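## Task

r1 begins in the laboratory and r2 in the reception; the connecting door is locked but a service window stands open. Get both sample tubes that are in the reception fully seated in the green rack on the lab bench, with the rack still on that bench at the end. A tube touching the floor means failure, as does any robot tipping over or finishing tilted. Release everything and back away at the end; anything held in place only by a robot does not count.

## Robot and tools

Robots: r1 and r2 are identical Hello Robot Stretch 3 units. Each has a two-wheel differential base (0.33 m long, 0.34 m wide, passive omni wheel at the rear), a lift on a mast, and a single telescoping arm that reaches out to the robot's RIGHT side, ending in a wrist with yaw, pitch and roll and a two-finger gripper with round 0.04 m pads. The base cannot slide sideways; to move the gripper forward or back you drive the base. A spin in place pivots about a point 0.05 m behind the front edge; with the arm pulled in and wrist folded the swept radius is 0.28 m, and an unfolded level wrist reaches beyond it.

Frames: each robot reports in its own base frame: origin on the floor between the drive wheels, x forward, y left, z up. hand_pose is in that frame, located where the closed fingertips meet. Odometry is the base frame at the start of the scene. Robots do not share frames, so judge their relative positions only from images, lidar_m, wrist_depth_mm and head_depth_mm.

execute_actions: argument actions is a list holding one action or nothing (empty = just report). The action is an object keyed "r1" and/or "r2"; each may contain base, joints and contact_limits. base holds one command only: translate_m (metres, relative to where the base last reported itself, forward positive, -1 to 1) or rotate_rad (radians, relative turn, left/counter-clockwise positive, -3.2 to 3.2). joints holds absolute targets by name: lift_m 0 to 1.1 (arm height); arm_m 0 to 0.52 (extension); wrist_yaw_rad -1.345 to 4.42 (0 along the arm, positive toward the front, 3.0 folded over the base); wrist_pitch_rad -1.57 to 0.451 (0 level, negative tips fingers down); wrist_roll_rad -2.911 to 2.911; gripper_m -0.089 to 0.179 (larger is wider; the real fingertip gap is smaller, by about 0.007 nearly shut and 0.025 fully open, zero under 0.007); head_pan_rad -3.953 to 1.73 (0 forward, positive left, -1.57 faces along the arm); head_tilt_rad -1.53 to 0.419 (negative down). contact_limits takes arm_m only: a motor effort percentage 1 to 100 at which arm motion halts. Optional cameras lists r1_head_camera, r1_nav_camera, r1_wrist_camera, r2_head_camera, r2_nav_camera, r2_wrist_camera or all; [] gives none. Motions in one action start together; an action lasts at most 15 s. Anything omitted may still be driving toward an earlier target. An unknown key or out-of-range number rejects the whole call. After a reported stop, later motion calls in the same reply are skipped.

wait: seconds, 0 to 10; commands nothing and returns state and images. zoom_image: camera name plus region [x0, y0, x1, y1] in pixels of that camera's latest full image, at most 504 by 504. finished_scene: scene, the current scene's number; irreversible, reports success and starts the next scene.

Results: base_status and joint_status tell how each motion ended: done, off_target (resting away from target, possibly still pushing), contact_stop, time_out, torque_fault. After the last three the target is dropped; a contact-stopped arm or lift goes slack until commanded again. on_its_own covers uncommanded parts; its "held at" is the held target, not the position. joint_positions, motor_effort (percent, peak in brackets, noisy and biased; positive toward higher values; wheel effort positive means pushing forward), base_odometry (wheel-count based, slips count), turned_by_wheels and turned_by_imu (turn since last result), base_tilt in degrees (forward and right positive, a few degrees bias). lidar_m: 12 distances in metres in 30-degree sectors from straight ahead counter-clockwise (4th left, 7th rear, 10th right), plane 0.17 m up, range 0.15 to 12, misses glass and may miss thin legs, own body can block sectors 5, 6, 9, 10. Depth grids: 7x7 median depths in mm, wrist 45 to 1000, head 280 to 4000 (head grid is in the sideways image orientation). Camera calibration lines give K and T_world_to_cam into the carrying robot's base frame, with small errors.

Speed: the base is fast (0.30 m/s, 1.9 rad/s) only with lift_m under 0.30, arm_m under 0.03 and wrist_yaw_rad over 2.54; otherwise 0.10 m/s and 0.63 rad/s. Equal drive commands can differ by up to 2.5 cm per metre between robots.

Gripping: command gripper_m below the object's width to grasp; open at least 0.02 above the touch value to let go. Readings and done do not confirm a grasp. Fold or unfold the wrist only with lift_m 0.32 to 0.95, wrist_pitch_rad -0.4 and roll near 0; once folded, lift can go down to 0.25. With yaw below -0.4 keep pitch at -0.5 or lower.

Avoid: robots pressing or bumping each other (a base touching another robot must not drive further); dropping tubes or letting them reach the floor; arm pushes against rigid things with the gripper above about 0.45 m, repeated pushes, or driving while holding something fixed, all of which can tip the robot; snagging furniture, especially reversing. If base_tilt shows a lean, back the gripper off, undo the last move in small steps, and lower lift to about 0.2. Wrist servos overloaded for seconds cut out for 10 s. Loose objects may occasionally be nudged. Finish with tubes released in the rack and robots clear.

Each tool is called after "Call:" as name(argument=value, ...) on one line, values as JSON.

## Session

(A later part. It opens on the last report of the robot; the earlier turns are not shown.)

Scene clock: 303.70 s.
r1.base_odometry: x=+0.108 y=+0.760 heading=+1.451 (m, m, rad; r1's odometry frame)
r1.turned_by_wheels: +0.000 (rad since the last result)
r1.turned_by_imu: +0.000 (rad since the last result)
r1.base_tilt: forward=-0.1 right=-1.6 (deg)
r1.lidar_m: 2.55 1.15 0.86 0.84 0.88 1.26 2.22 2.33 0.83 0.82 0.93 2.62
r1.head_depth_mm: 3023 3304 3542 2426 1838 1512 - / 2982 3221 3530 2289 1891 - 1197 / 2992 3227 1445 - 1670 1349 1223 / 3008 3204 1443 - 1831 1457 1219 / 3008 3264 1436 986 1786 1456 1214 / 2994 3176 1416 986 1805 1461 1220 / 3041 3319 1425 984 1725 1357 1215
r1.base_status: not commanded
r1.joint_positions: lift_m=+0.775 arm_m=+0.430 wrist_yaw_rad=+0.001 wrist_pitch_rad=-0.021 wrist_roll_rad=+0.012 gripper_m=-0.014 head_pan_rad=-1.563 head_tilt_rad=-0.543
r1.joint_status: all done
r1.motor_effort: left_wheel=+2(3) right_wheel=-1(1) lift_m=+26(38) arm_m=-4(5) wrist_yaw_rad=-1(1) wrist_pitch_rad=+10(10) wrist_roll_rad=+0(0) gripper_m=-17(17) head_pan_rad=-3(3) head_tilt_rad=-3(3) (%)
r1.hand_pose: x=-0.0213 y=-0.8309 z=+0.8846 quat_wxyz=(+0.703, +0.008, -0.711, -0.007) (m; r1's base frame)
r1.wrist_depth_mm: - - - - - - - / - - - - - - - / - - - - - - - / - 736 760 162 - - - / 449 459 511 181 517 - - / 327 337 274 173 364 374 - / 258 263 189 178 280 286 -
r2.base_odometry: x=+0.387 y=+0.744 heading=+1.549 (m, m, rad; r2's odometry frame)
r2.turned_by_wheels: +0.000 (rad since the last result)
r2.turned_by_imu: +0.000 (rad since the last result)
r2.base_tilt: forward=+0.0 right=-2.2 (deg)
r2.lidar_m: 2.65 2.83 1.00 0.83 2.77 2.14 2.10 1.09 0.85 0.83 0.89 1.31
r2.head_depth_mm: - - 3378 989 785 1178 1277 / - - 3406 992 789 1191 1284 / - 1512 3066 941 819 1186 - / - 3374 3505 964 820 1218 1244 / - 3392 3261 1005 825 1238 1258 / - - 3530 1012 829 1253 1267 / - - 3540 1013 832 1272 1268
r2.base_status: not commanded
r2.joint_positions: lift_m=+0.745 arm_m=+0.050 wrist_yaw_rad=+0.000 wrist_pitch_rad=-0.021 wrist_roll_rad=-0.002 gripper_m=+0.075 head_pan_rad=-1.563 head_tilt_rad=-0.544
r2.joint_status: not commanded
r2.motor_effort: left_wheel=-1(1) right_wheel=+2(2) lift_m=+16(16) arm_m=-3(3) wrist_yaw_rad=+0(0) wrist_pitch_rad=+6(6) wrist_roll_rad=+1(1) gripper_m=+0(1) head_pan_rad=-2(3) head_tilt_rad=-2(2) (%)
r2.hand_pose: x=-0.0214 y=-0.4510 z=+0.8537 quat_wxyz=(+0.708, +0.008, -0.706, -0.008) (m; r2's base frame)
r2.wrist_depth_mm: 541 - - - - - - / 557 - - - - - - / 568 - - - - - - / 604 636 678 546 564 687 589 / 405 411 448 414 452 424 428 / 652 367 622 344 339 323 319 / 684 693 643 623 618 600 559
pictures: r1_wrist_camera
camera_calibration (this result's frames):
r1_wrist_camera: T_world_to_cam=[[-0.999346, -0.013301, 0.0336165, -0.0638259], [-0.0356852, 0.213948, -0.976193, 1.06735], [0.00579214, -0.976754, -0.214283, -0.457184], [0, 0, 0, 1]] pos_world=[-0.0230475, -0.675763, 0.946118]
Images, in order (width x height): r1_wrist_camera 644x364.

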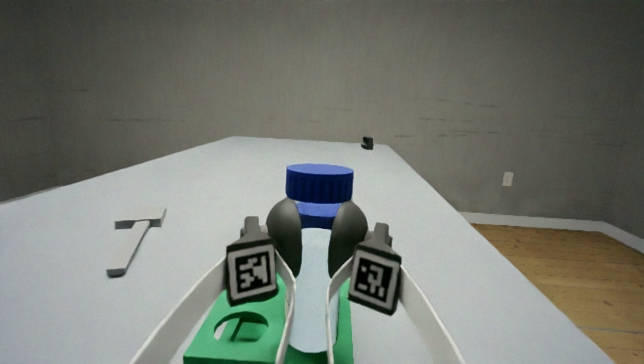

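Call:
execute_actions(actions=[{"r1":{"joints":{"lift_m":0.743,"arm_m":0.432}}}], cameras=["r1_wrist_camera"])

Call:
execute_actions(actions=[{"r1":{"joints":{"gripper_m":0.075}}}], cameras=[])

Call:
execute_actions(actions=[{"r1":{"joints":{"arm_m":0.12}}}], cameras=["r1_wrist_camera","r1_head_camera"])

Scene clock: 309.00 s.
r1.base_odometry: x=+0.108 y=+0.760 heading=+1.451 (m, m, rad; r1's odometry frame)
r1.turned_by_wheels: +0.000 (rad since the last result)
r1.turned_by_imu: -0.001 (rad since the last result)
r1.base_tilt: forward=-0.1 right=-1.7 (deg)
r1.lidar_m: 2.55 1.14 0.86 0.84 0.89 1.25 2.22 2.34 0.83 0.82 0.93 2.61
r1.head_depth_mm: 2944 3312 3485 2451 1828 1473 1254 / 2982 3330 3453 2299 1867 - 1198 / 2972 3258 1458 1087 1697 1350 1227 / 3004 3152 1440 - 1809 1457 1227 / 2972 3210 1426 988 1821 1455 1231 / 2968 3153 1417 986 1795 1459 1228 / 2938 3313 1423 987 1742 1356 1218
r1.base_status: not commanded
r1.joint_positions: lift_m=+0.743 arm_m=+0.432 wrist_yaw_rad=+0.001 wrist_pitch_rad=-0.021 wrist_roll_rad=+0.012 gripper_m=-0.014 head_pan_rad=-1.563 head_tilt_rad=-0.543
r1.joint_status: all done
r1.motor_effort: left_wheel=+3(2) right_wheel=-1(1) lift_m=+26(25) arm_m=+3(6) wrist_yaw_rad=-2(2) wrist_pitch_rad=+10(10) wrist_roll_rad=+0(0) gripper_m=-16(16) head_pan_rad=-2(2) head_tilt_rad=-3(3) (%)
r1.hand_pose: x=-0.0213 y=-0.8324 z=+0.8526 quat_wxyz=(+0.703, +0.008, -0.711, -0.007) (m; r1's base frame)
r1.wrist_depth_mm: - - - - - - - / - - - - - - - / - - - - - - - / 592 603 636 162 715 - - / 367 382 394 182 427 472 - / 272 276 166 167 301 304 - / 214 219 164 162 231 236 240
r2.base_odometry: x=+0.387 y=+0.744 heading=+1.549 (m, m, rad; r2's odometry frame)
r2.turned_by_wheels: +0.000 (rad since the last result)
r2.turned_by_imu: +0.000 (rad since the last result)
r2.base_tilt: forward=-0.1 right=-2.3 (deg)
r2.lidar_m: 2.65 2.84 0.99 0.82 2.76 2.14 2.10 1.08 0.85 0.84 0.89 1.31
r2.head_depth_mm: - - 3399 991 786 1175 1277 / - - 3430 991 790 1189 1288 / - 1528 3059 943 817 1181 - / - 3376 3436 964 821 1216 1251 / - 3395 3271 1009 824 1236 1260 / - - 3502 1009 830 1253 1266 / - - 3529 1016 831 1269 1264
r2.base_status: not commanded
r2.joint_positions: lift_m=+0.745 arm_m=+0.050 wrist_yaw_rad=+0.000 wrist_pitch_rad=-0.021 wrist_roll_rad=-0.002 gripper_m=+0.075 head_pan_rad=-1.563 head_tilt_rad=-0.544
r2.joint_status: not commanded
r2.motor_effort: left_wheel=-1(1) right_wheel=+2(2) lift_m=+16(16) arm_m=-4(3) wrist_yaw_rad=+0(0) wrist_pitch_rad=+6(6) wrist_roll_rad=+1(1) gripper_m=+0(0) head_pan_rad=-2(4) head_tilt_rad=-2(3) (%)
r2.hand_pose: x=-0.0214 y=-0.4510 z=+0.8537 quat_wxyz=(+0.708, +0.008, -0.706, -0.008) (m; r2's base frame)
r2.wrist_depth_mm: 544 - - - - - - / 565 - - - - - - / 577 - - - - - - / 601 646 656 555 555 712 588 / 406 404 448 411 457 422 424 / 666 367 619 346 333 321 323 / 703 666 648 624 610 585 575
pictures: r1_wrist_camera
camera_calibration (this result's frames):
r1_wrist_camera: T_world_to_cam=[[-0.999346, -0.0133023, 0.0336166, -0.0627702], [-0.0356856, 0.213948, -0.976193, 1.03642], [0.00579338, -0.976754, -0.214283, -0.465457], [0, 0, 0, 1]] pos_world=[-0.0230474, -0.677212, 0.914115]
Images, in order (width x height): r1_wrist_camera 644x364.

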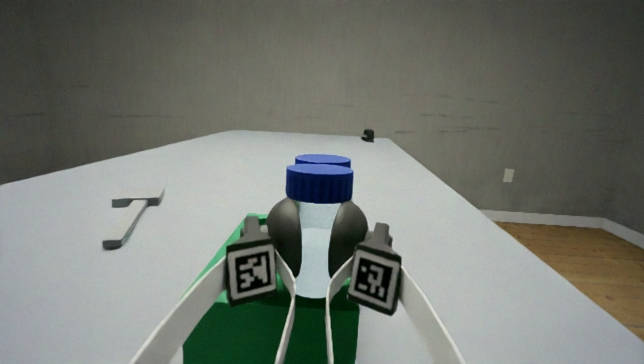

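Scene clock: 310.40 s.
r1.base_odometry: x=+0.108 y=+0.760 heading=+1.451 (m, m, rad; r1's odometry frame)
r1.turned_by_wheels: +0.000 (rad since the last result)
r1.turned_by_imu: +0.000 (rad since the last result)
r1.base_tilt: forward=+0.0 right=-1.6 (deg)
r1.lidar_m: 2.55 1.14 0.87 0.84 0.89 1.26 2.22 2.34 0.83 0.82 0.93 2.62
r1.head_depth_mm: 2966 3314 3507 2420 1828 1480 1263 / 2906 3329 3541 2321 1894 - 1199 / 2974 3241 1457 1085 1696 1348 1233 / 2972 3234 1437 - 1795 1458 1217 / 2959 3187 1439 983 1813 1445 1219 / 2985 3184 1423 984 1798 1453 1219 / 2956 3309 1423 985 1733 1357 1218
r1.base_status: not commanded
r1.joint_positions: lift_m=+0.743 arm_m=+0.432 wrist_yaw_rad=+0.001 wrist_pitch_rad=-0.021 wrist_roll_rad=+0.012 gripper_m=+0.075 head_pan_rad=-1.563 head_tilt_rad=-0.543
r1.joint_status: all done
r1.motor_effort: left_wheel=+2(3) right_wheel=-1(1) lift_m=+25(25) arm_m=+3(3) wrist_yaw_rad=-2(1) wrist_pitch_rad=+10(10) wrist_roll_rad=+0(0) gripper_m=+1(88) head_pan_rad=-3(2) head_tilt_rad=-3(3) (%)
r1.hand_pose: x=-0.0213 y=-0.8324 z=+0.8526 quat_wxyz=(+0.703, +0.008, -0.711, -0.007) (m; r1's base frame)
r1.wrist_depth_mm: - - - - - - - / - - - - - - - / - - - - - - - / 591 604 632 167 706 - - / 367 384 286 206 459 481 - / 274 276 166 170 - 306 - / 217 219 164 162 232 239 243
r2.base_odometry: x=+0.387 y=+0.744 heading=+1.549 (m, m, rad; r2's odometry frame)
r2.turned_by_wheels: +0.000 (rad since the last result)
r2.turned_by_imu: +0.000 (rad since the last result)
r2.base_tilt: forward=-0.1 right=-2.3 (deg)
r2.lidar_m: 2.65 2.84 0.99 0.82 2.77 2.14 2.10 1.09 0.85 0.83 0.90 1.32
r2.head_depth_mm: - - 3377 989 785 1173 1278 / - - 3433 990 790 1188 1283 / - 1528 3081 942 819 1187 - / - 3367 3469 961 822 1218 1243 / - 3367 3242 1005 827 1237 1264 / - - 3512 1010 829 1252 1263 / - - 3531 1017 831 1270 1266
r2.base_status: not commanded
r2.joint_positions: lift_m=+0.745 arm_m=+0.050 wrist_yaw_rad=+0.000 wrist_pitch_rad=-0.021 wrist_roll_rad=-0.002 gripper_m=+0.075 head_pan_rad=-1.563 head_tilt_rad=-0.544
r2.joint_status: not commanded
r2.motor_effort: left_wheel=-1(1) right_wheel=+2(3) lift_m=+16(16) arm_m=-3(4) wrist_yaw_rad=+0(0) wrist_pitch_rad=+6(6) wrist_roll_rad=+1(1) gripper_m=+0(0) head_pan_rad=-3(3) head_tilt_rad=-2(2) (%)
r2.hand_pose: x=-0.0214 y=-0.4510 z=+0.8537 quat_wxyz=(+0.708, +0.008, -0.706, -0.008) (m; r2's base frame)
r2.wrist_depth_mm: 545 - - - - - - / 564 - - - - - - / 582 - - - - - - / 596 650 669 545 558 711 587 / 408 410 447 420 452 424 428 / 654 364 623 340 340 325 321 / 695 668 634 616 611 591 562
pictures: none
No camera images: the call's "cameras" was empty. Leave "cameras" out to get every camera's image.

Scene clock: 313.90 s.
r1.base_odometry: x=+0.108 y=+0.760 heading=+1.451 (m, m, rad; r1's odometry frame)
r1.turned_by_wheels: +0.000 (rad since the last result)
r1.turned_by_imu: -0.001 (rad since the last result)
r1.base_tilt: forward=+0.1 right=-1.6 (deg)
r1.lidar_m: 2.55 1.15 0.87 0.84 0.88 1.25 2.22 2.34 0.84 0.82 0.93 2.61
r1.head_depth_mm: 2925 3335 3523 2417 1818 1477 1265 / 2964 3311 3554 2321 1824 1550 - / 3006 3282 1449 989 1125 - - / 2976 3161 1439 945 1876 - 1172 / 2987 3201 1433 986 1809 1447 1221 / 2969 3216 1421 977 1799 1461 1227 / 3005 3328 1421 985 1743 1352 1217
r1.base_status: not commanded
r1.joint_positions: lift_m=+0.743 arm_m=+0.120 wrist_yaw_rad=+0.001 wrist_pitch_rad=-0.021 wrist_roll_rad=+0.012 gripper_m=+0.075 head_pan_rad=-1.563 head_tilt_rad=-0.543
r1.joint_status: all done
r1.motor_effort: left_wheel=+3(3) right_wheel=-1(1) lift_m=+26(25) arm_m=-4(11) wrist_yaw_rad=-1(1) wrist_pitch_rad=+10(10) wrist_roll_rad=+0(0) gripper_m=+1(0) head_pan_rad=-3(3) head_tilt_rad=-2(2) (%)
r1.hand_pose: x=-0.0213 y=-0.5209 z=+0.8526 quat_wxyz=(+0.703, +0.008, -0.711, -0.007) (m; r1's base frame)
r1.wrist_depth_mm: - - - - - - - / - - - - - - - / - - - - - - - / 596 614 648 474 722 - - / 505 498 465 476 472 - - / 558 - - - - - - / 578 - - - - - -
r2.base_odometry: x=+0.387 y=+0.744 heading=+1.549 (m, m, rad; r2's odometry frame)
r2.turned_by_wheels: +0.000 (rad since the last result)
r2.turned_by_imu: +0.000 (rad since the last result)
r2.base_tilt: forward=-0.1 right=-2.2 (deg)
r2.lidar_m: 2.65 2.84 0.99 0.82 2.76 2.14 2.10 1.08 0.85 0.83 0.89 1.31
r2.head_depth_mm: - - 3405 990 785 1173 1279 / - - 3431 991 790 1191 1287 / - 1526 3044 940 820 1185 - / - 3350 3473 963 821 1218 1239 / - 3351 3270 1010 826 1239 1256 / - - 3507 1011 830 1255 1254 / - - 3526 1016 834 1270 1271
r2.base_status: not commanded
r2.joint_positions: lift_m=+0.745 arm_m=+0.050 wrist_yaw_rad=+0.000 wrist_pitch_rad=-0.021 wrist_roll_rad=-0.002 gripper_m=+0.075 head_pan_rad=-1.563 head_tilt_rad=-0.544
r2.joint_status: not commanded
r2.motor_effort: left_wheel=-1(1) right_wheel=+3(3) lift_m=+17(17) arm_m=-4(3) wrist_yaw_rad=+0(0) wrist_pitch_rad=+6(6) wrist_roll_rad=+1(1) gripper_m=+0(0) head_pan_rad=-4(3) head_tilt_rad=-3(3) (%)
r2.hand_pose: x=-0.0214 y=-0.4510 z=+0.8537 quat_wxyz=(+0.708, +0.008, -0.706, -0.008) (m; r2's base frame)
r2.wrist_depth_mm: 527 - - - - - - / 559 - - - - - - / 569 - - - - - - / 610 641 705 555 560 708 579 / 401 402 455 416 451 425 424 / 641 365 632 341 338 325 323 / 695 657 660 618 607 589 568
pictures: r1_head_camera (sideways: a quarter turn clockwise sets it upright), r1_wrist_camera
camera_calibration (this result's frames):
r1_head_camera: T_world_to_cam=[[0.00773199, 0.561692, -0.82731, 1.10513], [0.999532, -0.0288203, -0.0102256, 0.00940118], [-0.0295869, -0.826844, -0.561652, 0.692484], [0, 0, 0, 1]] pos_world=[0.00254681, -0.047897, 1.30332]
r1_wrist_camera: T_world_to_cam=[[-0.999346, -0.0132977, 0.0336164, -0.0586258], [-0.0356845, 0.213948, -0.976193, 0.969784], [0.00578899, -0.976754, -0.214283, -0.161246], [0, 0, 0, 1]] pos_world=[-0.0230478, -0.365761, 0.914115]
Images, in order (width x height): r1_head_camera 896x504, r1_wrist_camera 644x364.

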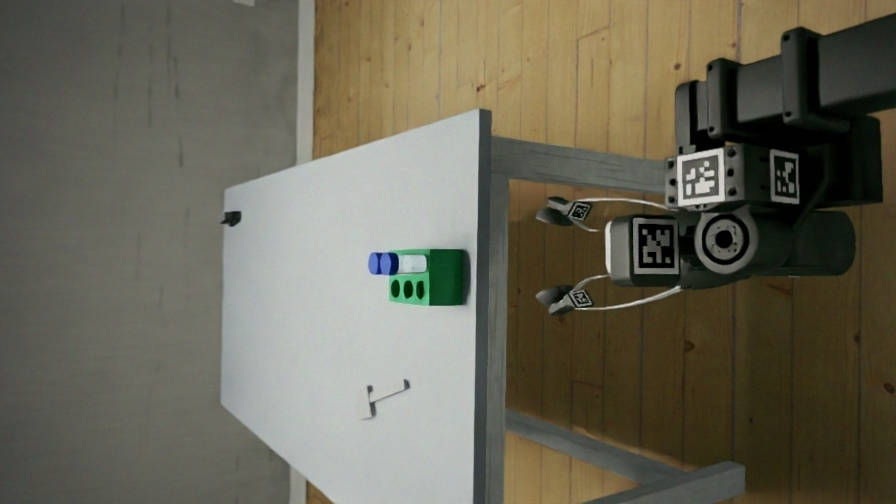

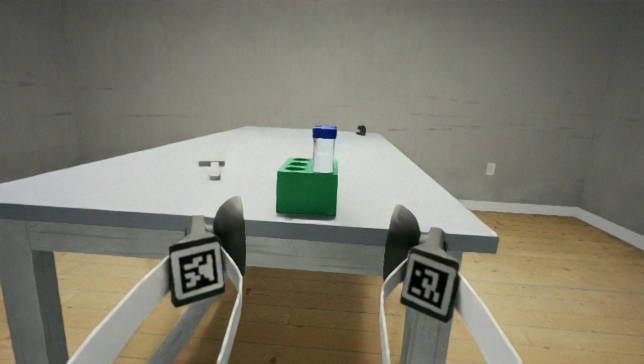

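Call:
finished_scene(scene=2)

The scene is finished: the task was done.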